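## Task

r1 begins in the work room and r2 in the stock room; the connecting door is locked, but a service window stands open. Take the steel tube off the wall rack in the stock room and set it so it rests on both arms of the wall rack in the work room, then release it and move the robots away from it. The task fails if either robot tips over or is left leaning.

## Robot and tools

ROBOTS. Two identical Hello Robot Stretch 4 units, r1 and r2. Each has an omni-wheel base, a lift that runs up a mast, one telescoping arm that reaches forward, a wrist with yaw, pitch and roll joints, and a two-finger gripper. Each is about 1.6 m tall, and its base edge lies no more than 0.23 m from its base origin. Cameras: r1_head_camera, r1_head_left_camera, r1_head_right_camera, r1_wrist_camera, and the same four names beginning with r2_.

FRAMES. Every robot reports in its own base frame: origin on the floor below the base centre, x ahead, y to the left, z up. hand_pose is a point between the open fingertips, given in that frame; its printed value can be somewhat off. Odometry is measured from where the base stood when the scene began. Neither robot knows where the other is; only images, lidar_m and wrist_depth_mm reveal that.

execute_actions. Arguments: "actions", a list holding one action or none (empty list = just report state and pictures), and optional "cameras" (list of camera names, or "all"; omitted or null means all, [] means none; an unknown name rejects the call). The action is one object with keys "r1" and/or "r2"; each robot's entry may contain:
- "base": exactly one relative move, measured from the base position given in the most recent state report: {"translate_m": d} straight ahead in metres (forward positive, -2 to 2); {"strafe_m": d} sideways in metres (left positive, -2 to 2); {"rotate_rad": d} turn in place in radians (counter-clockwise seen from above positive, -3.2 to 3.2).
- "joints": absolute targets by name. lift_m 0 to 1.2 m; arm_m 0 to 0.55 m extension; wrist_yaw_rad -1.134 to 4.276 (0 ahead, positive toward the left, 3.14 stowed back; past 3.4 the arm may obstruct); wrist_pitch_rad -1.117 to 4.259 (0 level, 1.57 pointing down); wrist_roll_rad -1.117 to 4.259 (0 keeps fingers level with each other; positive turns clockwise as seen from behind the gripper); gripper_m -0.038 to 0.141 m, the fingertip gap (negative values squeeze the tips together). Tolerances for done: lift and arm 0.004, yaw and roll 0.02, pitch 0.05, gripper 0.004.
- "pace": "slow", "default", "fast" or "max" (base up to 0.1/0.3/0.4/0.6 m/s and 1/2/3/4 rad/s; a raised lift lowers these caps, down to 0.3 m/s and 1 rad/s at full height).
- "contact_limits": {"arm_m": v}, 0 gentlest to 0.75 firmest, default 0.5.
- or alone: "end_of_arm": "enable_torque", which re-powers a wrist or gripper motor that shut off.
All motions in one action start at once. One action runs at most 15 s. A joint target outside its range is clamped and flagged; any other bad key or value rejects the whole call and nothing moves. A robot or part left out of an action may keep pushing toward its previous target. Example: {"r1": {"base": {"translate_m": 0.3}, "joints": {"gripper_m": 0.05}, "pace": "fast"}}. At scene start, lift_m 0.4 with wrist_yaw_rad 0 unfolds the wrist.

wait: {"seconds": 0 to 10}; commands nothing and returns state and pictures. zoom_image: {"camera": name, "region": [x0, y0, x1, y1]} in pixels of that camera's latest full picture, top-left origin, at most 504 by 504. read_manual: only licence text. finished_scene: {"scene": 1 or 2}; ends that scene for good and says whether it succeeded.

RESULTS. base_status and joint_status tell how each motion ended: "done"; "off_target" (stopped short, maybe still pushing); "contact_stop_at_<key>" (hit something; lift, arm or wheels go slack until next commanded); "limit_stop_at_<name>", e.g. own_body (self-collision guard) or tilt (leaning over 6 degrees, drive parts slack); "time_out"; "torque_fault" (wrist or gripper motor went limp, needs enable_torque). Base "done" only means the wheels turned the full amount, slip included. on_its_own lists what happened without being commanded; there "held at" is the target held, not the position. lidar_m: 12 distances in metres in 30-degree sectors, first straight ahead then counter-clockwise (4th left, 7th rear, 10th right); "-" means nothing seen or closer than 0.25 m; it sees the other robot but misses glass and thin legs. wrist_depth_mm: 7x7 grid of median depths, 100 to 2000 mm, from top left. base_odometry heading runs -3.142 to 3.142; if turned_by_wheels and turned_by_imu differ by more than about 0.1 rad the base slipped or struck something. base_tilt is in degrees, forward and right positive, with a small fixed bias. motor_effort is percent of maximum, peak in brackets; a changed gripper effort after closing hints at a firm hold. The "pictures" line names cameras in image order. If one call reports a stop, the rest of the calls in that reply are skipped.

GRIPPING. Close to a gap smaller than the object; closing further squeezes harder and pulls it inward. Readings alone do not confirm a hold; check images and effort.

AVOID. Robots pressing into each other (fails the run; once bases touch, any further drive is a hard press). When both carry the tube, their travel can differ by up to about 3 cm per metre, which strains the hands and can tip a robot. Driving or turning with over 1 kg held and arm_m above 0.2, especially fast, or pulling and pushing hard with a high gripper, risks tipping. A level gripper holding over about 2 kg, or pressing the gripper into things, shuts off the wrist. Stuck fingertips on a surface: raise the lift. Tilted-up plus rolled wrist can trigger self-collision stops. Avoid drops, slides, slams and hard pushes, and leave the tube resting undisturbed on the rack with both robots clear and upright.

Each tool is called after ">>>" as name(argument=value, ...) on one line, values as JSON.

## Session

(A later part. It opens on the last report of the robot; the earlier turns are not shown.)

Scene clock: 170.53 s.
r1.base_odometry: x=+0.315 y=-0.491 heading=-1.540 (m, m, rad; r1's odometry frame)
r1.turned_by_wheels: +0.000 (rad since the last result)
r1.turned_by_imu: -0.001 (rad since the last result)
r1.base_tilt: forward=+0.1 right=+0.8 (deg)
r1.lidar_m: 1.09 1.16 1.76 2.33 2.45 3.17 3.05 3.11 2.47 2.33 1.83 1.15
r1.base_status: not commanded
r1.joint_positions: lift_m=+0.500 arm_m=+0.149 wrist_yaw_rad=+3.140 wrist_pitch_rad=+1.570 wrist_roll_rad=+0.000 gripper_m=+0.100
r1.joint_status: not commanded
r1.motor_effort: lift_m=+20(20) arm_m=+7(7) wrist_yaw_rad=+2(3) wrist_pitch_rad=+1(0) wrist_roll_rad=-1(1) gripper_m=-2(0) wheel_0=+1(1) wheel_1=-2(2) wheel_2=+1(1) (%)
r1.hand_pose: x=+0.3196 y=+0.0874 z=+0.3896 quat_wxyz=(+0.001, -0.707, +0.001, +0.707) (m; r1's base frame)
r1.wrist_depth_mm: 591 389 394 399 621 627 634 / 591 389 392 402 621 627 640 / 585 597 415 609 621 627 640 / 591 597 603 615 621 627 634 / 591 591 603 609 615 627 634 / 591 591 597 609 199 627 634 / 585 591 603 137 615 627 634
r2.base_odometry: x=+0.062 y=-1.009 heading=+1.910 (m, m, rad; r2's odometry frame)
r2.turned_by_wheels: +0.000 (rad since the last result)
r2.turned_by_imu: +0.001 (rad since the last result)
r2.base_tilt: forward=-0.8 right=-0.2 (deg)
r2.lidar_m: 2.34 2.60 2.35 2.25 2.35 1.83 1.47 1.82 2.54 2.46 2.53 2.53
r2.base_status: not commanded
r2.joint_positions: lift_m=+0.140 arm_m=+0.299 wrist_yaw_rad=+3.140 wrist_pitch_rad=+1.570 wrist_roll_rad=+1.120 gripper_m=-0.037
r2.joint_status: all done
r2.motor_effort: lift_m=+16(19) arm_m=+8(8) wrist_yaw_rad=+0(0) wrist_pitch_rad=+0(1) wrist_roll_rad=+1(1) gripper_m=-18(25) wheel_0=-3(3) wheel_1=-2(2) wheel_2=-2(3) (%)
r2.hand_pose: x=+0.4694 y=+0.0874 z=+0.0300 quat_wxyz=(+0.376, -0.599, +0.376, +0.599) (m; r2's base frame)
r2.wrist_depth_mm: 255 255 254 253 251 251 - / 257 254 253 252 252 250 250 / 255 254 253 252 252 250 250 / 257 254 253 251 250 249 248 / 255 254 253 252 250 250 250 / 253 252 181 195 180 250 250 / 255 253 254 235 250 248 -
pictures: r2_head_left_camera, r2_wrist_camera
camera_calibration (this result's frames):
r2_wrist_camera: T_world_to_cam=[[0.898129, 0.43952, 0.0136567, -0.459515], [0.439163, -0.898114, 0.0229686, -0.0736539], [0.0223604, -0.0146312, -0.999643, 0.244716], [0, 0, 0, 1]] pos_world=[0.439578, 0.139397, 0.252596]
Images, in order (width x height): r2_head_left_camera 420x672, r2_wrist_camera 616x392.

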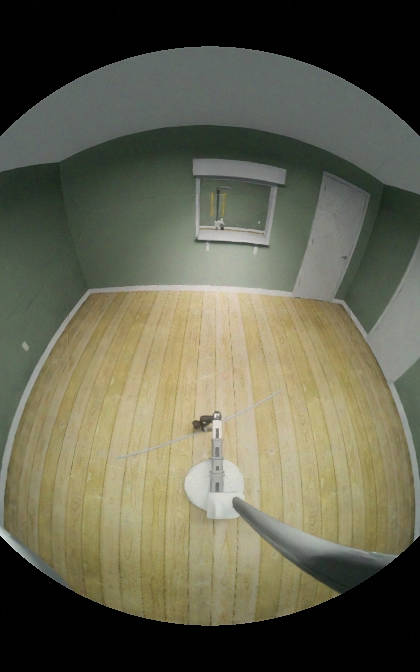

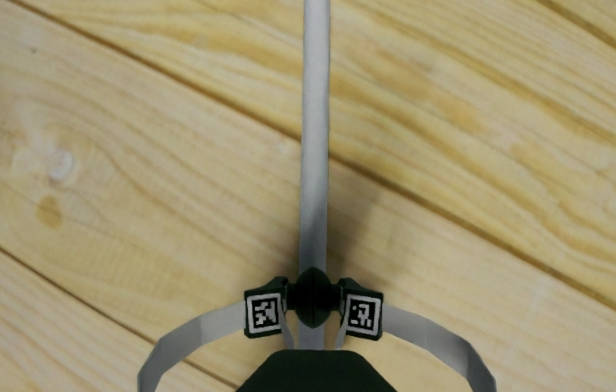

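>>> execute_actions(actions=[{"r2":{"joints":{"lift_m":0.16,"gripper_m":0.05}}}], cameras=["r2_head_right_camera","r2_head_left_camera","r2_head_camera"])

>>> zoom_image(camera="r2_head_left_camera", region=[100, 380, 300, 480])

>>> zoom_image(camera="r2_head_right_camera", region=[80, 380, 280, 480])

Scene clock: 175.03 s.
r1.base_odometry: x=+0.315 y=-0.491 heading=-1.540 (m, m, rad; r1's odometry frame)
r1.turned_by_wheels: +0.000 (rad since the last result)
r1.turned_by_imu: -0.001 (rad since the last result)
r1.base_tilt: forward=+0.1 right=+0.8 (deg)
r1.lidar_m: 1.10 1.13 1.75 2.32 2.44 3.19 3.05 3.13 2.45 2.34 1.82 1.17
r1.base_status: not commanded
r1.joint_positions: lift_m=+0.500 arm_m=+0.149 wrist_yaw_rad=+3.140 wrist_pitch_rad=+1.570 wrist_roll_rad=+0.000 gripper_m=+0.100
r1.joint_status: not commanded
r1.motor_effort: lift_m=+20(20) arm_m=+7(7) wrist_yaw_rad=+2(2) wrist_pitch_rad=+1(0) wrist_roll_rad=-1(0) gripper_m=+0(1) wheel_0=+1(1) wheel_1=-2(2) wheel_2=+1(1) (%)
r1.hand_pose: x=+0.3196 y=+0.0874 z=+0.3896 quat_wxyz=(+0.001, -0.707, +0.001, +0.707) (m; r1's base frame)
r1.wrist_depth_mm: 591 389 392 399 621 621 634 / 591 392 394 404 621 627 634 / 591 597 418 615 621 627 634 / 591 597 603 615 615 627 634 / 585 591 603 615 621 627 634 / 591 591 603 609 199 621 634 / 585 591 603 137 621 627 634
r2.base_odometry: x=+0.062 y=-1.009 heading=+1.910 (m, m, rad; r2's odometry frame)
r2.turned_by_wheels: +0.000 (rad since the last result)
r2.turned_by_imu: +0.001 (rad since the last result)
r2.base_tilt: forward=-0.9 right=+0.0 (deg)
r2.lidar_m: 2.38 2.61 2.34 2.24 2.36 1.84 1.48 1.84 2.55 2.46 2.53 2.53
r2.base_status: not commanded
r2.joint_positions: lift_m=+0.160 arm_m=+0.299 wrist_yaw_rad=+3.140 wrist_pitch_rad=+1.570 wrist_roll_rad=+1.120 gripper_m=+0.050
r2.joint_status: all done
r2.motor_effort: lift_m=+22(21) arm_m=+8(8) wrist_yaw_rad=+0(0) wrist_pitch_rad=+1(0) wrist_roll_rad=+1(1) gripper_m=-2(17) wheel_0=-3(3) wheel_1=-2(2) wheel_2=-2(2) (%)
r2.hand_pose: x=+0.4694 y=+0.0874 z=+0.0495 quat_wxyz=(+0.376, -0.599, +0.376, +0.599) (m; r2's base frame)
r2.wrist_depth_mm: 276 276 272 272 272 268 - / 276 274 273 272 272 271 268 / 276 273 273 271 271 270 268 / 274 273 273 270 271 271 268 / 274 276 272 271 271 267 267 / 274 272 195 272 195 271 267 / 274 272 272 137 270 270 -
pictures: r2_head_camera, r2_head_left_camera, r2_head_right_camera
Images, in order (width x height): r2_head_camera 420x560, r2_head_left_camera 420x672, r2_head_right_camera 420x672.

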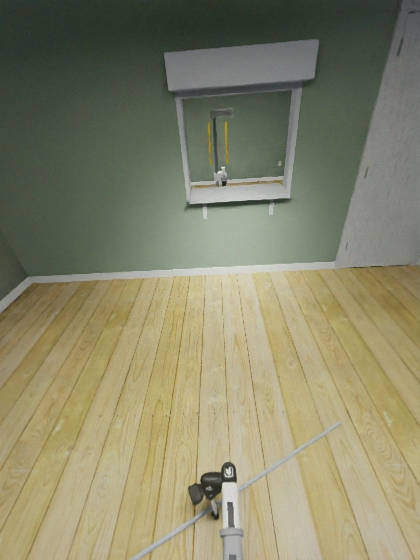

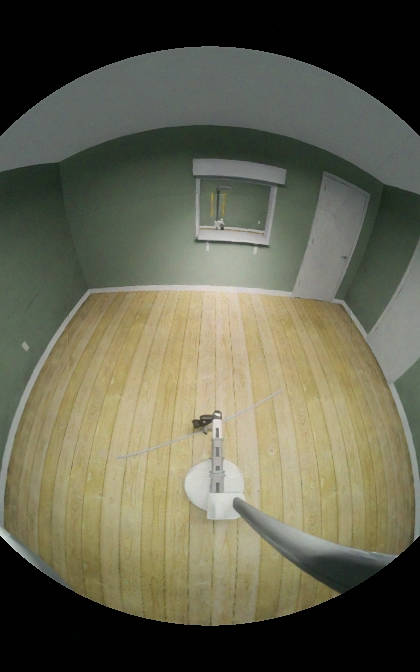

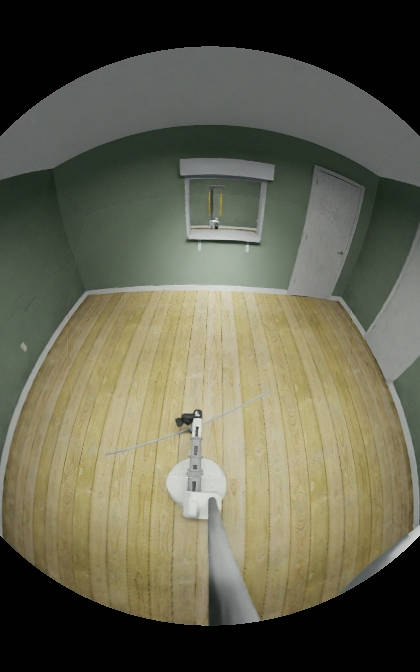

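Region (100, 380, 300, 480) of r2_head_left_camera's 420x672 image, scaled by 2.520, with more detail than that image has.

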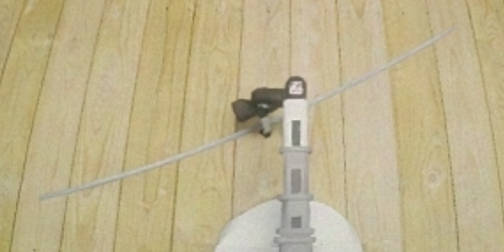

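Region (80, 380, 280, 480) of r2_head_right_camera's 420x672 image, scaled by 2.520, with more detail than that image has.

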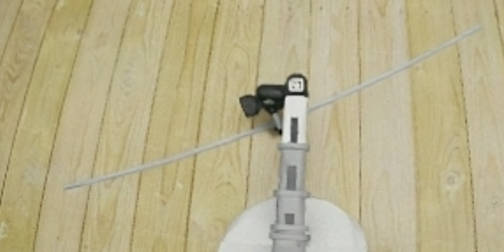

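>>> execute_actions(actions=[{"r2":{"joints":{"lift_m":0.128},"pace":"slow"}}], cameras=[])

>>> execute_actions(actions=[{"r2":{"joints":{"gripper_m":-0.038}}}], cameras=[])

>>> execute_actions(actions=[{"r2":{"joints":{"lift_m":0.19},"pace":"slow"}}], cameras=["r2_wrist_camera","r2_head_left_camera"])

>>> zoom_image(camera="r2_head_left_camera", region=[100, 380, 300, 480])

Scene clock: 187.23 s.
r1.base_odometry: x=+0.315 y=-0.491 heading=-1.540 (m, m, rad; r1's odometry frame)
r1.turned_by_wheels: +0.000 (rad since the last result)
r1.turned_by_imu: -0.001 (rad since the last result)
r1.base_tilt: forward=+0.0 right=+0.8 (deg)
r1.lidar_m: 1.09 1.17 1.73 2.32 2.44 3.19 3.05 3.12 2.49 2.34 1.82 1.17
r1.base_status: not commanded
r1.joint_positions: lift_m=+0.500 arm_m=+0.149 wrist_yaw_rad=+3.140 wrist_pitch_rad=+1.570 wrist_roll_rad=+0.000 gripper_m=+0.100
r1.joint_status: not commanded
r1.motor_effort: lift_m=+21(20) arm_m=+7(7) wrist_yaw_rad=+2(2) wrist_pitch_rad=+1(1) wrist_roll_rad=-1(1) gripper_m=-2(2) wheel_0=+1(1) wheel_1=-2(2) wheel_2=+1(1) (%)
r1.hand_pose: x=+0.3196 y=+0.0874 z=+0.3896 quat_wxyz=(+0.001, -0.707, +0.001, +0.707) (m; r1's base frame)
r1.wrist_depth_mm: 585 389 392 399 621 634 634 / 585 389 394 399 615 627 627 / 591 597 415 609 621 627 634 / 591 597 603 609 621 627 634 / 591 603 603 615 615 627 634 / 585 591 597 609 199 627 634 / 585 591 597 137 615 621 634
r2.base_odometry: x=+0.062 y=-1.009 heading=+1.910 (m, m, rad; r2's odometry frame)
r2.turned_by_wheels: +0.000 (rad since the last result)
r2.turned_by_imu: +0.001 (rad since the last result)
r2.base_tilt: forward=-0.9 right=-0.1 (deg)
r2.lidar_m: 2.36 2.61 2.33 2.25 2.36 1.83 1.49 1.84 2.54 2.48 2.54 2.52
r2.base_status: not commanded
r2.joint_positions: lift_m=+0.129 arm_m=+0.299 wrist_yaw_rad=+3.140 wrist_pitch_rad=+1.569 wrist_roll_rad=+1.120 gripper_m=+0.050
r2.joint_status: all done
r2.motor_effort: lift_m=+12(19) arm_m=+8(8) wrist_yaw_rad=+0(0) wrist_pitch_rad=+4(3) wrist_roll_rad=+1(1) gripper_m=-3(2) wheel_0=-4(3) wheel_1=-2(2) wheel_2=-1(2) (%)
r2.hand_pose: x=+0.4692 y=+0.0874 z=+0.0183 quat_wxyz=(+0.376, -0.598, +0.376, +0.599) (m; r2's base frame)
r2.wrist_depth_mm: 247 246 245 245 242 242 - / 246 245 245 243 242 240 241 / 245 244 244 243 240 241 240 / 245 243 245 243 242 242 241 / 244 245 244 242 242 240 240 / 245 244 194 243 192 240 240 / 245 243 242 134 241 240 -
pictures: none
No camera images: the call's "cameras" was empty. Leave "cameras" out to get every camera's image.

Scene clock: 188.80 s.
r1.base_odometry: x=+0.315 y=-0.491 heading=-1.540 (m, m, rad; r1's odometry frame)
r1.turned_by_wheels: +0.000 (rad since the last result)
r1.turned_by_imu: +0.000 (rad since the last result)
r1.base_tilt: forward=+0.2 right=+0.8 (deg)
r1.lidar_m: 1.09 1.15 1.76 2.33 2.44 3.17 3.04 3.13 2.48 2.34 1.85 1.16
r1.base_status: not commanded
r1.joint_positions: lift_m=+0.500 arm_m=+0.149 wrist_yaw_rad=+3.140 wrist_pitch_rad=+1.570 wrist_roll_rad=+0.000 gripper_m=+0.100
r1.joint_status: not commanded
r1.motor_effort: lift_m=+20(20) arm_m=+7(7) wrist_yaw_rad=+2(3) wrist_pitch_rad=+0(2) wrist_roll_rad=+0(0) gripper_m=-3(0) wheel_0=+1(1) wheel_1=-2(2) wheel_2=+1(1) (%)
r1.hand_pose: x=+0.3196 y=+0.0874 z=+0.3896 quat_wxyz=(+0.001, -0.707, +0.001, +0.707) (m; r1's base frame)
r1.wrist_depth_mm: 591 389 394 399 621 627 634 / 591 389 394 399 621 627 634 / 591 597 415 615 615 627 634 / 585 597 603 609 615 627 634 / 591 597 603 609 615 627 634 / 585 591 597 609 199 627 627 / 591 597 609 137 621 627 634
r2.base_odometry: x=+0.062 y=-1.009 heading=+1.910 (m, m, rad; r2's odometry frame)
r2.turned_by_wheels: +0.000 (rad since the last result)
r2.turned_by_imu: +0.000 (rad since the last result)
r2.base_tilt: forward=-0.7 right=-0.2 (deg)
r2.lidar_m: 2.34 2.62 2.34 2.25 2.35 1.82 1.47 1.84 2.53 2.46 2.54 2.51
r2.base_status: not commanded
r2.joint_positions: lift_m=+0.128 arm_m=+0.299 wrist_yaw_rad=+3.140 wrist_pitch_rad=+1.570 wrist_roll_rad=+1.120 gripper_m=-0.037
r2.joint_status: all done
r2.motor_effort: lift_m=+19(19) arm_m=+8(8) wrist_yaw_rad=+1(1) wrist_pitch_rad=+1(4) wrist_roll_rad=+0(1) gripper_m=-24(25) wheel_0=-4(4) wheel_1=-2(2) wheel_2=-2(1) (%)
r2.hand_pose: x=+0.4695 y=+0.0874 z=+0.0177 quat_wxyz=(+0.376, -0.599, +0.376, +0.599) (m; r2's base frame)
r2.wrist_depth_mm: 244 241 241 239 238 236 - / 243 241 240 238 237 236 236 / 242 241 238 237 238 236 236 / 242 241 240 238 238 236 236 / 242 241 238 237 236 236 235 / 242 239 180 204 180 236 235 / 240 240 239 213 236 236 -
pictures: none
No camera images: the call's "cameras" was empty. Leave "cameras" out to get every camera's image.

Scene clock: 190.20 s.
r1.base_odometry: x=+0.315 y=-0.491 heading=-1.540 (m, m, rad; r1's odometry frame)
r1.turned_by_wheels: +0.000 (rad since the last result)
r1.turned_by_imu: +0.000 (rad since the last result)
r1.base_tilt: forward=+0.0 right=+0.7 (deg)
r1.lidar_m: 1.10 1.16 1.75 2.34 2.46 3.17 3.05 3.14 2.48 2.34 1.86 1.18
r1.base_status: not commanded
r1.joint_positions: lift_m=+0.500 arm_m=+0.149 wrist_yaw_rad=+3.140 wrist_pitch_rad=+1.570 wrist_roll_rad=+0.000 gripper_m=+0.100
r1.joint_status: not commanded
r1.motor_effort: lift_m=+20(20) arm_m=+7(7) wrist_yaw_rad=+3(2) wrist_pitch_rad=+1(1) wrist_roll_rad=-1(1) gripper_m=-3(1) wheel_0=+1(0) wheel_1=-2(2) wheel_2=+1(1) (%)
r1.hand_pose: x=+0.3196 y=+0.0874 z=+0.3896 quat_wxyz=(+0.001, -0.707, +0.001, +0.707) (m; r1's base frame)
r1.wrist_depth_mm: 585 389 394 399 621 627 634 / 591 392 394 399 621 627 634 / 591 597 415 615 615 621 634 / 585 597 603 615 621 627 634 / 591 597 603 609 615 627 640 / 585 591 603 615 199 627 634 / 585 591 597 137 615 627 634
r2.base_odometry: x=+0.062 y=-1.009 heading=+1.910 (m, m, rad; r2's odometry frame)
r2.turned_by_wheels: +0.000 (rad since the last result)
r2.turned_by_imu: +0.000 (rad since the last result)
r2.base_tilt: forward=-0.6 right=+0.0 (deg)
r2.lidar_m: 2.35 0.44 0.46 2.25 2.35 1.82 1.52 1.85 2.55 2.47 2.55 2.52
r2.base_status: not commanded
r2.joint_positions: lift_m=+0.190 arm_m=+0.299 wrist_yaw_rad=+3.140 wrist_pitch_rad=+1.570 wrist_roll_rad=+1.120 gripper_m=-0.037
r2.joint_status: all done
r2.motor_effort: lift_m=+25(25) arm_m=+8(8) wrist_yaw_rad=+1(0) wrist_pitch_rad=+0(1) wrist_roll_rad=+1(0) gripper_m=-25(25) wheel_0=-3(3) wheel_1=-2(2) wheel_2=-2(2) (%)
r2.hand_pose: x=+0.4695 y=+0.0874 z=+0.0793 quat_wxyz=(+0.376, -0.599, +0.376, +0.599) (m; r2's base frame)
r2.wrist_depth_mm: 306 303 301 300 298 297 296 / 306 303 303 301 300 296 298 / 303 304 301 298 300 298 296 / 303 303 301 298 298 298 296 / 303 304 301 300 298 297 294 / 304 301 179 205 179 297 296 / 301 301 301 212 296 296 294
pictures: r2_head_left_camera, r2_wrist_camera
camera_calibration (this result's frames):
r2_wrist_camera: T_world_to_cam=[[0.898165, 0.439442, 0.0138015, -0.460269], [0.439081, -0.898152, 0.0230396, -0.0747793], [0.0225204, -0.0146334, -0.999639, 0.293931], [0, 0, 0, 1]] pos_world=[0.439612, 0.139399, 0.3019]
Images, in order (width x height): r2_head_left_camera 420x672, r2_wrist_camera 616x392.

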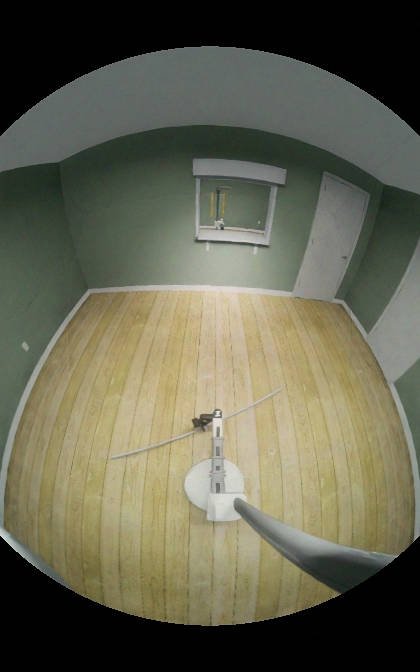

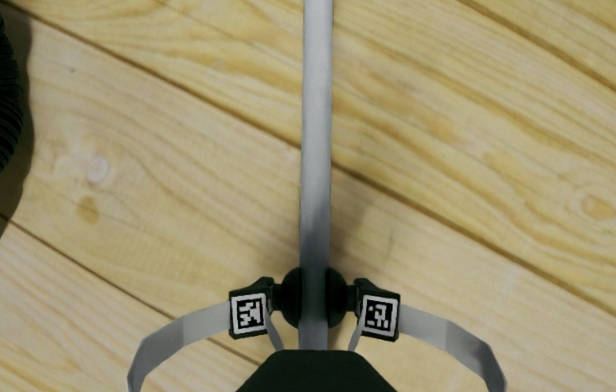

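Region (100, 380, 300, 480) of r2_head_left_camera's 420x672 image, scaled by 2.520, with more detail than that image has.

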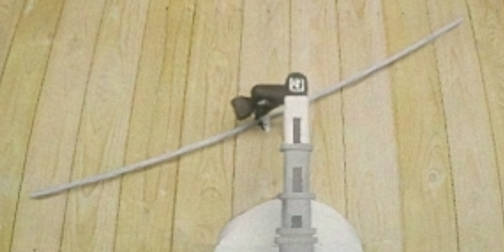

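>>> execute_actions(actions=[{"r2":{"joints":{"wrist_roll_rad":1.04},"pace":"slow"}}], cameras=[])

>>> execute_actions(actions=[{"r2":{"joints":{"wrist_roll_rad":0.96},"pace":"slow"}}], cameras=[])

>>> wait(seconds=3)

>>> zoom_image(camera="r2_head_left_camera", region=[100, 370, 300, 490])

Scene clock: 197.37 s.
r1.base_odometry: x=+0.315 y=-0.491 heading=-1.540 (m, m, rad; r1's odometry frame)
r1.turned_by_wheels: +0.000 (rad since the last result)
r1.turned_by_imu: -0.002 (rad since the last result)
r1.base_tilt: forward=+0.1 right=+0.8 (deg)
r1.lidar_m: 1.10 1.15 1.76 2.33 2.42 3.16 3.03 3.13 2.47 2.34 1.83 1.15
r1.base_status: not commanded
r1.joint_positions: lift_m=+0.500 arm_m=+0.149 wrist_yaw_rad=+3.140 wrist_pitch_rad=+1.570 wrist_roll_rad=+0.000 gripper_m=+0.100
r1.joint_status: not commanded
r1.motor_effort: lift_m=+20(20) arm_m=+7(7) wrist_yaw_rad=+1(2) wrist_pitch_rad=+2(2) wrist_roll_rad=+0(0) gripper_m=-2(1) wheel_0=+1(1) wheel_1=-2(2) wheel_2=+1(1) (%)
r1.hand_pose: x=+0.3196 y=+0.0874 z=+0.3896 quat_wxyz=(+0.001, -0.707, +0.001, +0.707) (m; r1's base frame)
r1.wrist_depth_mm: 585 387 394 399 621 627 634 / 585 389 392 399 615 627 640 / 591 597 415 609 621 627 634 / 591 597 603 615 615 621 634 / 580 597 603 615 615 627 634 / 591 591 603 609 199 627 634 / 591 591 597 137 615 627 634
r2.base_odometry: x=+0.062 y=-1.009 heading=+1.910 (m, m, rad; r2's odometry frame)
r2.turned_by_wheels: +0.000 (rad since the last result)
r2.turned_by_imu: +0.002 (rad since the last result)
r2.base_tilt: forward=-0.9 right=+0.0 (deg)
r2.lidar_m: 2.37 2.60 0.46 2.26 2.33 1.83 1.48 1.83 2.55 2.46 2.56 2.51
r2.base_status: not commanded
r2.joint_positions: lift_m=+0.190 arm_m=+0.299 wrist_yaw_rad=+3.141 wrist_pitch_rad=+1.570 wrist_roll_rad=+1.039 gripper_m=-0.037
r2.joint_status: all done
r2.motor_effort: lift_m=+25(25) arm_m=+8(8) wrist_yaw_rad=-4(4) wrist_pitch_rad=+1(1) wrist_roll_rad=+3(6) gripper_m=-24(25) wheel_0=-3(4) wheel_1=-2(2) wheel_2=-2(2) (%)
r2.hand_pose: x=+0.4693 y=+0.0874 z=+0.0793 quat_wxyz=(+0.351, -0.614, +0.351, +0.614) (m; r2's base frame)
r2.wrist_depth_mm: 304 303 303 300 301 297 297 / 303 301 301 300 300 297 296 / 304 303 303 298 300 297 296 / 304 303 303 300 300 297 297 / 304 303 301 300 297 298 297 / 304 301 179 205 180 296 296 / 301 301 301 215 296 294 294
pictures: none
No camera images: the call's "cameras" was empty. Leave "cameras" out to get every camera's image.

Scene clock: 197.93 s.
r1.base_odometry: x=+0.315 y=-0.491 heading=-1.540 (m, m, rad; r1's odometry frame)
r1.turned_by_wheels: +0.000 (rad since the last result)
r1.turned_by_imu: +0.000 (rad since the last result)
r1.base_tilt: forward=+0.2 right=+0.8 (deg)
r1.lidar_m: 1.09 1.15 1.72 2.32 2.42 3.17 3.06 3.11 2.46 2.33 1.87 1.19
r1.base_status: not commanded
r1.joint_positions: lift_m=+0.500 arm_m=+0.149 wrist_yaw_rad=+3.140 wrist_pitch_rad=+1.570 wrist_roll_rad=+0.000 gripper_m=+0.100
r1.joint_status: not commanded
r1.motor_effort: lift_m=+20(21) arm_m=+7(7) wrist_yaw_rad=+3(2) wrist_pitch_rad=+2(0) wrist_roll_rad=+0(1) gripper_m=-2(4) wheel_0=+1(0) wheel_1=-2(2) wheel_2=+1(1) (%)
r1.hand_pose: x=+0.3196 y=+0.0874 z=+0.3896 quat_wxyz=(+0.001, -0.707, +0.001, +0.707) (m; r1's base frame)
r1.wrist_depth_mm: 585 389 394 399 621 627 640 / 585 389 394 402 627 634 634 / 597 597 415 615 621 634 640 / 591 597 603 609 621 621 634 / 585 591 603 609 615 621 627 / 585 597 603 609 199 634 634 / 585 597 597 137 621 621 634
r2.base_odometry: x=+0.062 y=-1.009 heading=+1.910 (m, m, rad; r2's odometry frame)
r2.turned_by_wheels: +0.000 (rad since the last result)
r2.turned_by_imu: +0.000 (rad since the last result)
r2.base_tilt: forward=-0.7 right=-0.2 (deg)
r2.lidar_m: 2.36 0.40 0.42 0.53 2.36 1.83 1.51 1.83 2.51 2.47 2.53 2.50
r2.base_status: not commanded
r2.joint_positions: lift_m=+0.190 arm_m=+0.299 wrist_yaw_rad=+3.140 wrist_pitch_rad=+1.570 wrist_roll_rad=+0.960 gripper_m=-0.037
r2.joint_status: all done
r2.motor_effort: lift_m=+24(25) arm_m=+8(8) wrist_yaw_rad=+0(4) wrist_pitch_rad=-1(0) wrist_roll_rad=+1(4) gripper_m=-24(24) wheel_0=-3(3) wheel_1=-2(2) wheel_2=-2(2) (%)
r2.hand_pose: x=+0.4695 y=+0.0874 z=+0.0793 quat_wxyz=(+0.327, -0.627, +0.327, +0.627) (m; r2's base frame)
r2.wrist_depth_mm: 306 303 303 300 300 300 296 / 303 303 301 301 300 297 296 / 304 303 301 298 297 296 296 / 304 301 301 298 300 298 296 / 304 303 300 300 298 297 296 / 303 303 179 204 180 294 296 / 303 301 301 215 298 296 294
pictures: none
No camera images: the call's "cameras" was empty. Leave "cameras" out to get every camera's image.

Scene clock: 200.93 s.
r1.base_odometry: x=+0.315 y=-0.491 heading=-1.540 (m, m, rad; r1's odometry frame)
r1.turned_by_wheels: +0.000 (rad since the last result)
r1.turned_by_imu: -0.001 (rad since the last result)
r1.base_tilt: forward=+0.1 right=+0.7 (deg)
r1.lidar_m: 1.10 1.12 1.73 2.34 2.46 3.17 3.00 3.10 2.46 2.33 1.83 1.16
r1.base_status: not commanded
r1.joint_positions: lift_m=+0.500 arm_m=+0.149 wrist_yaw_rad=+3.140 wrist_pitch_rad=+1.570 wrist_roll_rad=+0.000 gripper_m=+0.100
r1.joint_status: not commanded
r1.motor_effort: lift_m=+20(21) arm_m=+7(7) wrist_yaw_rad=+1(2) wrist_pitch_rad=-1(0) wrist_roll_rad=+0(1) gripper_m=-2(4) wheel_0=+0(0) wheel_1=-2(2) wheel_2=+1(1) (%)
r1.hand_pose: x=+0.3196 y=+0.0874 z=+0.3896 quat_wxyz=(+0.001, -0.707, +0.001, +0.707) (m; r1's base frame)
r1.wrist_depth_mm: 585 387 394 397 621 634 634 / 591 389 394 402 621 634 634 / 591 591 415 615 621 627 640 / 591 597 603 615 621 627 634 / 585 597 603 609 615 627 627 / 585 591 603 609 199 627 634 / 585 591 597 137 615 627 634
r2.base_odometry: x=+0.062 y=-1.009 heading=+1.910 (m, m, rad; r2's odometry frame)
r2.turned_by_wheels: +0.000 (rad since the last result)
r2.turned_by_imu: +0.001 (rad since the last result)
r2.base_tilt: forward=-0.7 right=-0.1 (deg)
r2.lidar_m: 2.36 0.41 0.46 0.65 2.34 1.84 1.50 1.85 2.52 2.46 2.56 2.50
r2.base_status: not commanded
r2.joint_positions: lift_m=+0.190 arm_m=+0.299 wrist_yaw_rad=+3.140 wrist_pitch_rad=+1.570 wrist_roll_rad=+0.960 gripper_m=-0.037
r2.joint_status: all done
r2.motor_effort: lift_m=+24(25) arm_m=+8(8) wrist_yaw_rad=+0(4) wrist_pitch_rad=+0(0) wrist_roll_rad=+0(4) gripper_m=-25(24) wheel_0=-3(3) wheel_1=-2(2) wheel_2=-2(2) (%)
r2.hand_pose: x=+0.4695 y=+0.0874 z=+0.0793 quat_wxyz=(+0.327, -0.627, +0.327, +0.627) (m; r2's base frame)
r2.wrist_depth_mm: 306 304 301 300 300 301 297 / 304 306 301 301 300 298 296 / 304 301 301 301 298 296 297 / 306 301 300 298 298 298 297 / 304 303 303 300 298 298 296 / 304 303 180 204 180 297 296 / 304 300 301 216 298 296 294
wait: 3.00 s; at rest by 0.27 s
pictures: r1_head_camera, r1_head_left_camera, r1_head_right_camera, r1_wrist_camera, r2_head_camera, r2_head_left_camera, r2_head_right_camera, r2_wrist_camera
camera_calibration (this result's frames):
r1_wrist_camera: T_world_to_cam=[[-0.0196151, 0.99827, 0.0554321, -0.11174], [0.9998, 0.0198034, -0.00285113, -0.264153], [-0.00394394, 0.0553651, -0.998458, 0.611967], [0, 0, 0, 1]] pos_world=[0.264322, 0.0828958, 0.616464]
r2_wrist_camera: T_world_to_cam=[[0.816641, 0.576979, 0.0138604, -0.434021], [0.576623, -0.816688, 0.0229448, -0.146463], [0.0245583, -0.0107454, -0.999641, 0.292679], [0, 0, 0, 1]] pos_world=[0.431706, 0.133951, 0.30195]
Images, in order (width x height): r1_head_camera 420x560, r1_head_left_camera 420x672, r1_head_right_camera 420x672, r1_wrist_camera 616x392, r2_head_camera 420x560, r2_head_left_camera 420x672, r2_head_right_camera 420x672, r2_wrist_camera 616x392.

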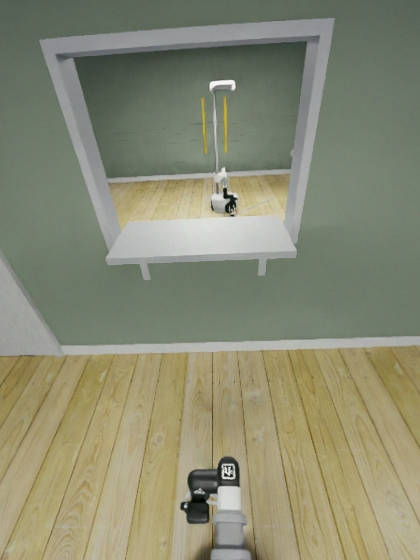

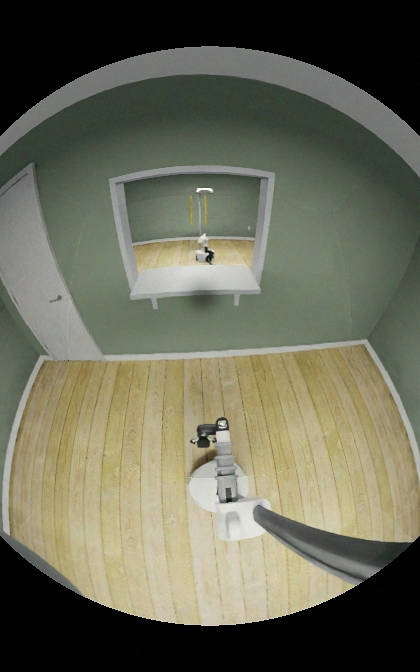

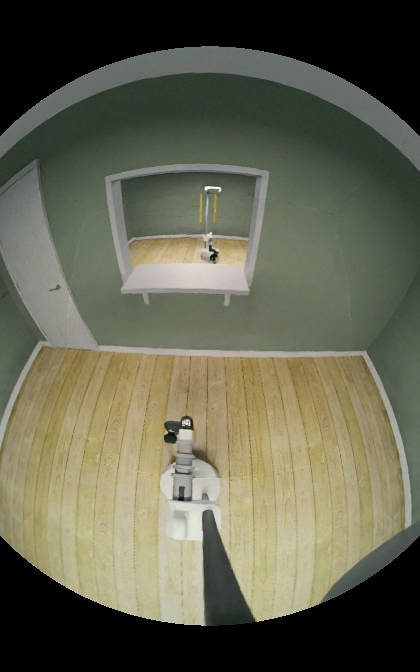

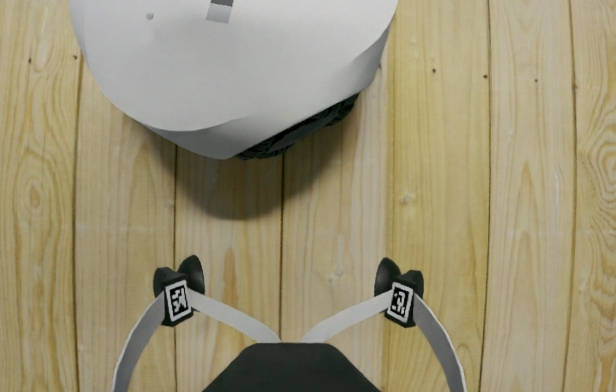

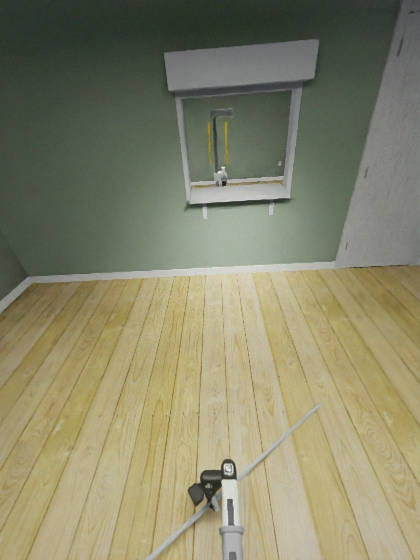

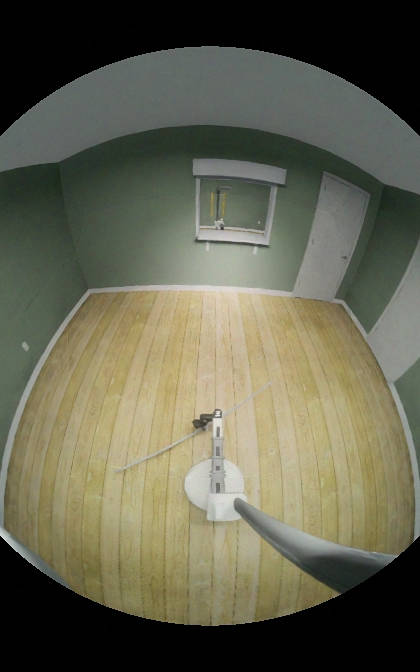

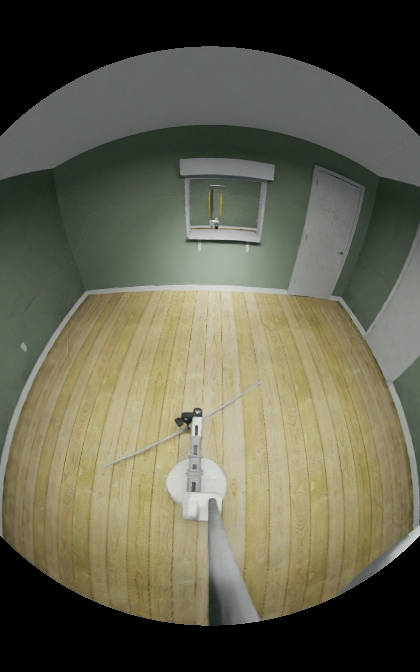

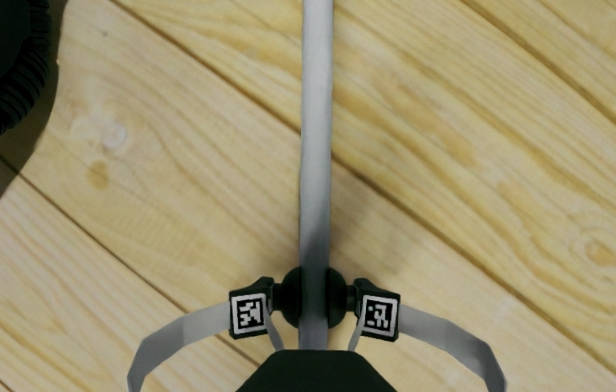

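Region (100, 370, 300, 490) of r2_head_left_camera's 420x672 image, scaled by 2.520, with more detail than that image has; it fills the top 302 rows of this view, and the rest is white.

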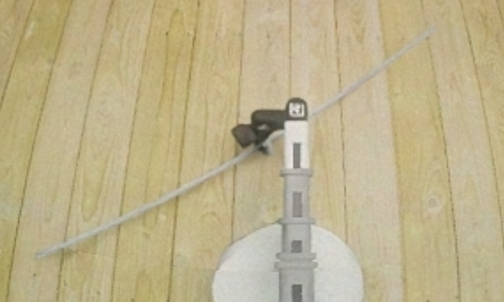

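>>> execute_actions(actions=[{"r2":{"joints":{"lift_m":0.134},"pace":"slow"}}], cameras=[])

>>> execute_actions(actions=[{"r2":{"joints":{"gripper_m":0.045}}}], cameras=["r2_head_left_camera"])

>>> zoom_image(camera="r2_head_left_camera", region=[100, 370, 300, 490])

>>> execute_actions(actions=[{"r2":{"base":{"strafe_m":-0.01},"joints":{"arm_m":0.306},"pace":"slow"}}], cameras=[])

>>> execute_actions(actions=[{"r2":{"joints":{"lift_m":0.128},"pace":"slow"}}], cameras=[])

>>> execute_actions(actions=[{"r2":{"joints":{"gripper_m":-0.038}}}], cameras=[])

>>> execute_actions(actions=[{"r2":{"joints":{"lift_m":0.19},"pace":"slow"}}], cameras=["r2_head_left_camera"])

>>> zoom_image(camera="r2_head_left_camera", region=[100, 370, 300, 490])

Scene clock: 210.10 s.
r1.base_odometry: x=+0.315 y=-0.491 heading=-1.540 (m, m, rad; r1's odometry frame)
r1.turned_by_wheels: +0.000 (rad since the last result)
r1.turned_by_imu: -0.001 (rad since the last result)
r1.base_tilt: forward=+0.0 right=+0.8 (deg)
r1.lidar_m: 1.10 1.15 1.74 2.32 2.44 3.16 3.04 3.12 2.44 2.35 1.86 1.19
r1.base_status: not commanded
r1.joint_positions: lift_m=+0.500 arm_m=+0.149 wrist_yaw_rad=+3.140 wrist_pitch_rad=+1.570 wrist_roll_rad=+0.000 gripper_m=+0.100
r1.joint_status: not commanded
r1.motor_effort: lift_m=+20(20) arm_m=+7(7) wrist_yaw_rad=+2(0) wrist_pitch_rad=+1(0) wrist_roll_rad=-1(1) gripper_m=-1(1) wheel_0=+1(1) wheel_1=-2(2) wheel_2=+1(1) (%)
r1.hand_pose: x=+0.3196 y=+0.0874 z=+0.3896 quat_wxyz=(+0.001, -0.707, +0.001, +0.707) (m; r1's base frame)
r1.wrist_depth_mm: 585 389 394 399 621 634 634 / 591 389 394 402 621 627 640 / 591 591 415 609 621 621 634 / 585 591 609 609 621 627 634 / 585 597 603 615 615 627 634 / 591 597 603 609 198 634 634 / 585 591 603 137 621 627 634
r2.base_odometry: x=+0.062 y=-1.009 heading=+1.910 (m, m, rad; r2's odometry frame)
r2.turned_by_wheels: +0.000 (rad since the last result)
r2.turned_by_imu: +0.001 (rad since the last result)
r2.base_tilt: forward=-0.7 right=-0.1 (deg)
r2.lidar_m: 2.35 2.59 2.35 2.24 2.34 1.83 1.50 1.85 2.55 2.46 2.53 2.52
r2.base_status: not commanded
r2.joint_positions: lift_m=+0.134 arm_m=+0.299 wrist_yaw_rad=+3.140 wrist_pitch_rad=+1.570 wrist_roll_rad=+0.960 gripper_m=-0.037
r2.joint_status: all done
r2.motor_effort: lift_m=+19(23) arm_m=+8(8) wrist_yaw_rad=+0(0) wrist_pitch_rad=+0(0) wrist_roll_rad=+0(1) gripper_m=-24(25) wheel_0=-4(4) wheel_1=-2(2) wheel_2=-2(2) (%)
r2.hand_pose: x=+0.4695 y=+0.0874 z=+0.0237 quat_wxyz=(+0.327, -0.627, +0.327, +0.627) (m; r2's base frame)
r2.wrist_depth_mm: 248 247 245 245 244 242 - / 249 248 246 245 244 242 242 / 249 247 246 245 243 242 241 / 248 247 246 244 244 243 240 / 248 248 244 243 243 242 240 / 248 246 180 206 179 242 241 / 247 246 246 214 242 241 -
pictures: none
No camera images: the call's "cameras" was empty. Leave "cameras" out to get every camera's image.

Scene clock: 211.63 s.
r1.base_odometry: x=+0.315 y=-0.491 heading=-1.540 (m, m, rad; r1's odometry frame)
r1.turned_by_wheels: +0.000 (rad since the last result)
r1.turned_by_imu: +0.000 (rad since the last result)
r1.base_tilt: forward=+0.1 right=+0.7 (deg)
r1.lidar_m: 1.09 1.13 1.73 2.34 2.43 3.14 3.06 3.11 2.46 2.36 1.81 1.17
r1.base_status: not commanded
r1.joint_positions: lift_m=+0.500 arm_m=+0.149 wrist_yaw_rad=+3.140 wrist_pitch_rad=+1.570 wrist_roll_rad=+0.000 gripper_m=+0.100
r1.joint_status: not commanded
r1.motor_effort: lift_m=+20(20) arm_m=+7(7) wrist_yaw_rad=+3(1) wrist_pitch_rad=+1(2) wrist_roll_rad=-1(1) gripper_m=-1(1) wheel_0=+0(0) wheel_1=-2(2) wheel_2=+1(1) (%)
r1.hand_pose: x=+0.3196 y=+0.0874 z=+0.3896 quat_wxyz=(+0.001, -0.707, +0.001, +0.707) (m; r1's base frame)
r1.wrist_depth_mm: 585 389 394 397 621 627 640 / 591 389 392 402 621 634 634 / 585 597 418 615 615 634 634 / 591 597 603 609 621 627 627 / 585 597 603 609 615 627 640 / 585 591 603 609 199 627 634 / 591 591 603 137 615 627 640
r2.base_odometry: x=+0.062 y=-1.009 heading=+1.910 (m, m, rad; r2's odometry frame)
r2.turned_by_wheels: +0.000 (rad since the last result)
r2.turned_by_imu: +0.000 (rad since the last result)
r2.base_tilt: forward=-0.8 right=+0.0 (deg)
r2.lidar_m: 2.35 2.62 2.36 2.25 2.36 1.82 1.48 1.83 2.52 2.46 2.54 2.50
r2.base_status: not commanded
r2.joint_positions: lift_m=+0.134 arm_m=+0.299 wrist_yaw_rad=+3.140 wrist_pitch_rad=+1.570 wrist_roll_rad=+0.960 gripper_m=+0.045
r2.joint_status: all done
r2.motor_effort: lift_m=+19(19) arm_m=+8(8) wrist_yaw_rad=+0(0) wrist_pitch_rad=+1(1) wrist_roll_rad=+0(0) gripper_m=-2(25) wheel_0=-4(3) wheel_1=-2(2) wheel_2=-2(2) (%)
r2.hand_pose: x=+0.4694 y=+0.0874 z=+0.0237 quat_wxyz=(+0.327, -0.627, +0.327, +0.627) (m; r2's base frame)
r2.wrist_depth_mm: 250 249 248 246 245 244 - / 250 249 247 246 245 244 244 / 250 249 248 246 246 245 244 / 248 248 247 245 245 245 243 / 249 248 247 245 245 243 244 / 249 246 197 245 195 243 242 / 248 248 246 137 245 242 -
pictures: r2_head_left_camera
Images, in order (width x height): r2_head_left_camera 420x672.

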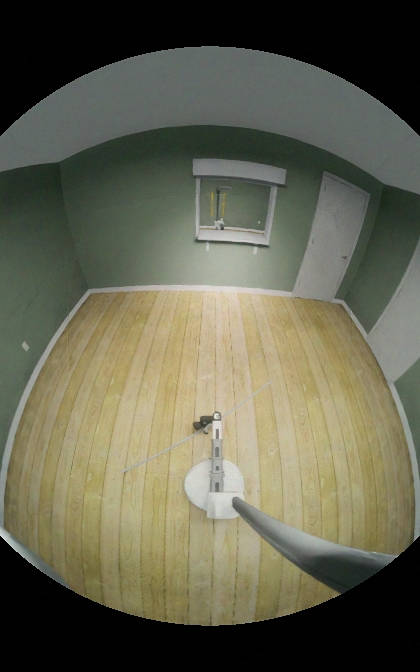

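Region (100, 370, 300, 490) of r2_head_left_camera's 420x672 image, scaled by 2.520, with more detail than that image has; it fills the top 302 rows of this view, and the rest is white.

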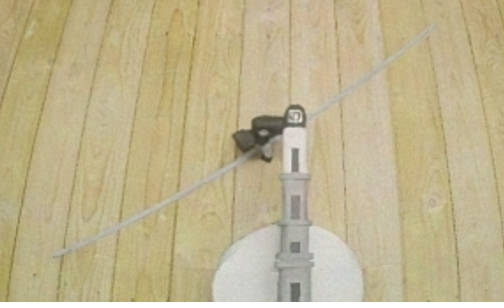

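Scene clock: 212.50 s.
r1.base_odometry: x=+0.315 y=-0.491 heading=-1.540 (m, m, rad; r1's odometry frame)
r1.turned_by_wheels: +0.000 (rad since the last result)
r1.turned_by_imu: +0.000 (rad since the last result)
r1.base_tilt: forward=+0.1 right=+0.7 (deg)
r1.lidar_m: 1.11 1.16 1.74 2.34 2.41 3.17 3.05 3.11 2.45 2.36 1.83 1.17
r1.base_status: not commanded
r1.joint_positions: lift_m=+0.500 arm_m=+0.149 wrist_yaw_rad=+3.140 wrist_pitch_rad=+1.570 wrist_roll_rad=+0.000 gripper_m=+0.100
r1.joint_status: not commanded
r1.motor_effort: lift_m=+20(20) arm_m=+7(7) wrist_yaw_rad=+1(2) wrist_pitch_rad=+1(0) wrist_roll_rad=-1(1) gripper_m=-2(1) wheel_0=+0(1) wheel_1=-2(2) wheel_2=+1(1) (%)
r1.hand_pose: x=+0.3196 y=+0.0874 z=+0.3896 quat_wxyz=(+0.001, -0.707, +0.001, +0.707) (m; r1's base frame)
r1.wrist_depth_mm: 591 389 394 399 621 627 634 / 591 389 394 402 621 627 640 / 591 597 418 609 621 627 634 / 585 597 609 615 615 627 634 / 591 591 603 609 615 621 627 / 585 591 597 615 199 627 640 / 591 597 603 137 621 627 634
r2.base_odometry: x=+0.072 y=-1.006 heading=+1.910 (m, m, rad; r2's odometry frame)
r2.turned_by_wheels: +0.000 (rad since the last result)
r2.turned_by_imu: +0.000 (rad since the last result)
r2.base_tilt: forward=-1.0 right=-0.1 (deg)
r2.lidar_m: 2.34 2.60 2.33 2.24 2.36 1.82 1.74 1.84 2.52 2.45 2.53 2.55
r2.base_status: done
r2.joint_positions: lift_m=+0.134 arm_m=+0.305 wrist_yaw_rad=+3.140 wrist_pitch_rad=+1.570 wrist_roll_rad=+0.960 gripper_m=+0.045
r2.joint_status: all done
r2.motor_effort: lift_m=+19(19) arm_m=+8(9) wrist_yaw_rad=+0(0) wrist_pitch_rad=+1(0) wrist_roll_rad=+0(1) gripper_m=-3(3) wheel_0=+4(3) wheel_1=-4(6) wheel_2=+0(1) (%)
r2.hand_pose: x=+0.4753 y=+0.0874 z=+0.0237 quat_wxyz=(+0.327, -0.627, +0.327, +0.627) (m; r2's base frame)
r2.wrist_depth_mm: 250 249 247 246 246 245 - / 250 249 248 248 245 245 243 / 250 249 247 247 246 245 243 / 248 249 247 246 244 244 243 / 249 248 247 246 244 243 242 / 249 247 197 245 195 243 242 / 248 247 246 137 244 242 -
pictures: none
No camera images: the call's "cameras" was empty. Leave "cameras" out to get every camera's image.

Scene clock: 213.13 s.
r1.base_odometry: x=+0.315 y=-0.491 heading=-1.540 (m, m, rad; r1's odometry frame)
r1.turned_by_wheels: +0.000 (rad since the last result)
r1.turned_by_imu: +0.000 (rad since the last result)
r1.base_tilt: forward=+0.1 right=+0.7 (deg)
r1.lidar_m: 1.11 1.18 1.74 2.32 2.42 3.19 3.05 3.12 2.47 2.35 1.83 1.15
r1.base_status: not commanded
r1.joint_positions: lift_m=+0.500 arm_m=+0.149 wrist_yaw_rad=+3.140 wrist_pitch_rad=+1.570 wrist_roll_rad=+0.000 gripper_m=+0.100
r1.joint_status: not commanded
r1.motor_effort: lift_m=+21(20) arm_m=+7(7) wrist_yaw_rad=+2(1) wrist_pitch_rad=+1(1) wrist_roll_rad=-1(1) gripper_m=-3(0) wheel_0=+0(1) wheel_1=-2(2) wheel_2=+1(1) (%)
r1.hand_pose: x=+0.3196 y=+0.0874 z=+0.3896 quat_wxyz=(+0.001, -0.707, +0.001, +0.707) (m; r1's base frame)
r1.wrist_depth_mm: 591 389 394 399 621 634 640 / 591 392 394 402 621 627 634 / 585 597 418 609 615 627 634 / 591 597 603 609 615 627 634 / 585 591 603 609 615 627 634 / 591 591 603 609 199 627 634 / 585 597 609 137 621 621 634
r2.base_odometry: x=+0.072 y=-1.006 heading=+1.910 (m, m, rad; r2's odometry frame)
r2.turned_by_wheels: +0.000 (rad since the last result)
r2.turned_by_imu: +0.000 (rad since the last result)
r2.base_tilt: forward=-0.8 right=+0.1 (deg)
r2.lidar_m: 2.35 2.62 2.35 2.27 2.37 1.82 1.75 1.85 2.54 2.45 2.53 2.49
r2.base_status: not commanded
r2.joint_positions: lift_m=+0.129 arm_m=+0.305 wrist_yaw_rad=+3.140 wrist_pitch_rad=+1.569 wrist_roll_rad=+0.960 gripper_m=+0.045
r2.joint_status: all done
r2.motor_effort: lift_m=+12(18) arm_m=+8(8) wrist_yaw_rad=+0(0) wrist_pitch_rad=+3(2) wrist_roll_rad=+0(0) gripper_m=-4(2) wheel_0=+4(4) wheel_1=-4(4) wheel_2=+0(0) (%)
r2.hand_pose: x=+0.4751 y=+0.0874 z=+0.0183 quat_wxyz=(+0.327, -0.626, +0.327, +0.627) (m; r2's base frame)
r2.wrist_depth_mm: 246 245 244 242 243 241 - / 244 245 244 243 243 242 241 / 245 244 244 243 241 240 240 / 245 244 243 243 242 240 241 / 245 244 243 243 242 240 240 / 245 243 193 242 193 240 239 / 244 244 244 135 241 239 -
pictures: none
No camera images: the call's "cameras" was empty. Leave "cameras" out to get every camera's image.

Scene clock: 214.67 s.
r1.base_odometry: x=+0.315 y=-0.491 heading=-1.540 (m, m, rad; r1's odometry frame)
r1.turned_by_wheels: +0.000 (rad since the last result)
r1.turned_by_imu: +0.000 (rad since the last result)
r1.base_tilt: forward=+0.1 right=+0.7 (deg)
r1.lidar_m: 1.10 1.14 1.77 2.33 2.41 3.18 3.03 3.11 2.44 2.35 1.81 1.15
r1.base_status: not commanded
r1.joint_positions: lift_m=+0.500 arm_m=+0.149 wrist_yaw_rad=+3.140 wrist_pitch_rad=+1.570 wrist_roll_rad=+0.000 gripper_m=+0.100
r1.joint_status: not commanded
r1.motor_effort: lift_m=+21(20) arm_m=+7(7) wrist_yaw_rad=+2(2) wrist_pitch_rad=+1(1) wrist_roll_rad=+0(0) gripper_m=+0(0) wheel_0=+1(1) wheel_1=-2(2) wheel_2=+1(1) (%)
r1.hand_pose: x=+0.3196 y=+0.0874 z=+0.3896 quat_wxyz=(+0.001, -0.707, +0.001, +0.707) (m; r1's base frame)
r1.wrist_depth_mm: 585 389 394 399 621 627 634 / 591 389 394 399 621 627 640 / 591 597 415 615 621 627 634 / 591 591 603 609 615 627 634 / 585 597 603 609 621 627 634 / 585 591 603 609 199 627 634 / 591 597 603 137 615 627 634
r2.base_odometry: x=+0.072 y=-1.006 heading=+1.910 (m, m, rad; r2's odometry frame)
r2.turned_by_wheels: +0.000 (rad since the last result)
r2.turned_by_imu: +0.000 (rad since the last result)
r2.base_tilt: forward=-0.7 right=+0.0 (deg)
r2.lidar_m: 2.37 2.62 2.36 2.27 2.36 1.82 1.75 1.85 2.54 2.46 2.53 2.52
r2.base_status: not commanded
r2.joint_positions: lift_m=+0.128 arm_m=+0.305 wrist_yaw_rad=+3.140 wrist_pitch_rad=+1.570 wrist_roll_rad=+0.960 gripper_m=-0.037
r2.joint_status: all done
r2.motor_effort: lift_m=+19(19) arm_m=+8(8) wrist_yaw_rad=+1(2) wrist_pitch_rad=-1(5) wrist_roll_rad=+0(1) gripper_m=-24(24) wheel_0=+4(4) wheel_1=-4(4) wheel_2=+0(0) (%)
r2.hand_pose: x=+0.4755 y=+0.0874 z=+0.0177 quat_wxyz=(+0.327, -0.627, +0.327, +0.627) (m; r2's base frame)
r2.wrist_depth_mm: 242 241 240 238 238 237 - / 242 242 239 238 238 236 236 / 242 241 240 238 237 236 236 / 241 239 240 237 236 236 235 / 243 240 238 238 236 236 235 / 241 241 179 205 180 236 234 / 240 239 238 213 236 235 -
pictures: none
No camera images: the call's "cameras" was empty. Leave "cameras" out to get every camera's image.

Scene clock: 216.07 s.
r1.base_odometry: x=+0.315 y=-0.491 heading=-1.540 (m, m, rad; r1's odometry frame)
r1.turned_by_wheels: +0.000 (rad since the last result)
r1.turned_by_imu: +0.000 (rad since the last result)
r1.base_tilt: forward=+0.0 right=+0.7 (deg)
r1.lidar_m: 1.10 1.14 1.75 2.33 2.43 3.15 3.05 3.12 2.47 2.34 1.84 1.14
r1.base_status: not commanded
r1.joint_positions: lift_m=+0.500 arm_m=+0.149 wrist_yaw_rad=+3.140 wrist_pitch_rad=+1.570 wrist_roll_rad=+0.000 gripper_m=+0.100
r1.joint_status: not commanded
r1.motor_effort: lift_m=+20(20) arm_m=+7(7) wrist_yaw_rad=+1(2) wrist_pitch_rad=+2(1) wrist_roll_rad=-1(1) gripper_m=-2(1) wheel_0=+0(1) wheel_1=-2(2) wheel_2=+1(1) (%)
r1.hand_pose: x=+0.3196 y=+0.0874 z=+0.3896 quat_wxyz=(+0.001, -0.707, +0.001, +0.707) (m; r1's base frame)
r1.wrist_depth_mm: 591 389 392 399 621 627 634 / 591 389 394 402 621 627 634 / 591 597 415 615 621 627 634 / 585 597 603 609 615 634 640 / 591 597 609 615 615 627 627 / 585 591 603 609 200 621 634 / 585 591 597 137 615 627 640
r2.base_odometry: x=+0.072 y=-1.006 heading=+1.910 (m, m, rad; r2's odometry frame)
r2.turned_by_wheels: +0.000 (rad since the last result)
r2.turned_by_imu: +0.000 (rad since the last result)
r2.base_tilt: forward=-0.7 right=-0.1 (deg)
r2.lidar_m: 2.35 2.61 0.49 0.60 2.36 1.83 1.74 1.85 2.54 2.45 2.53 2.52
r2.base_status: not commanded
r2.joint_positions: lift_m=+0.190 arm_m=+0.305 wrist_yaw_rad=+3.140 wrist_pitch_rad=+1.570 wrist_roll_rad=+0.960 gripper_m=-0.037
r2.joint_status: all done
r2.motor_effort: lift_m=+25(25) arm_m=+8(7) wrist_yaw_rad=+1(1) wrist_pitch_rad=+1(0) wrist_roll_rad=+0(1) gripper_m=-24(25) wheel_0=+4(4) wheel_1=-4(4) wheel_2=+0(0) (%)
r2.hand_pose: x=+0.4755 y=+0.0874 z=+0.0793 quat_wxyz=(+0.327, -0.627, +0.327, +0.627) (m; r2's base frame)
r2.wrist_depth_mm: 306 304 304 301 298 298 298 / 306 304 303 301 300 297 298 / 306 304 301 300 300 297 296 / 304 301 301 300 298 297 294 / 303 303 300 298 298 296 296 / 304 301 179 204 180 297 296 / 301 301 300 214 297 296 296
pictures: r2_head_left_camera
Images, in order (width x height): r2_head_left_camera 420x672.

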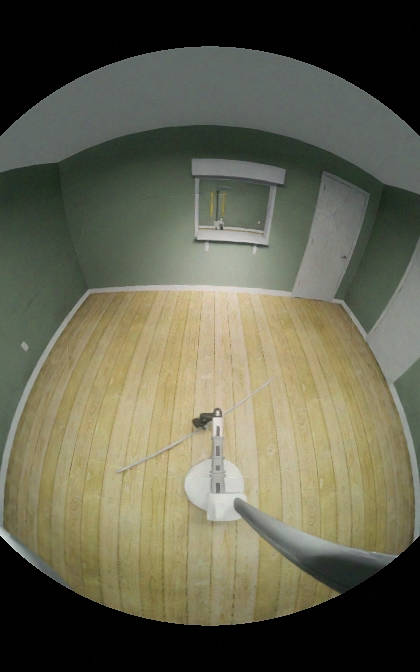

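Region (100, 370, 300, 490) of r2_head_left_camera's 420x672 image, scaled by 2.520, with more detail than that image has; it fills the top 302 rows of this view, and the rest is white.

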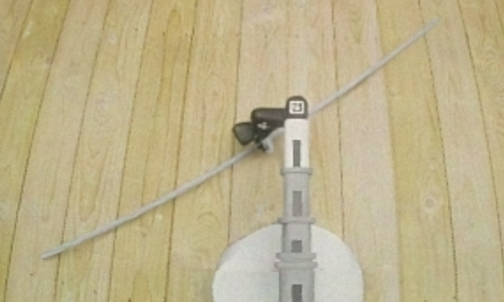

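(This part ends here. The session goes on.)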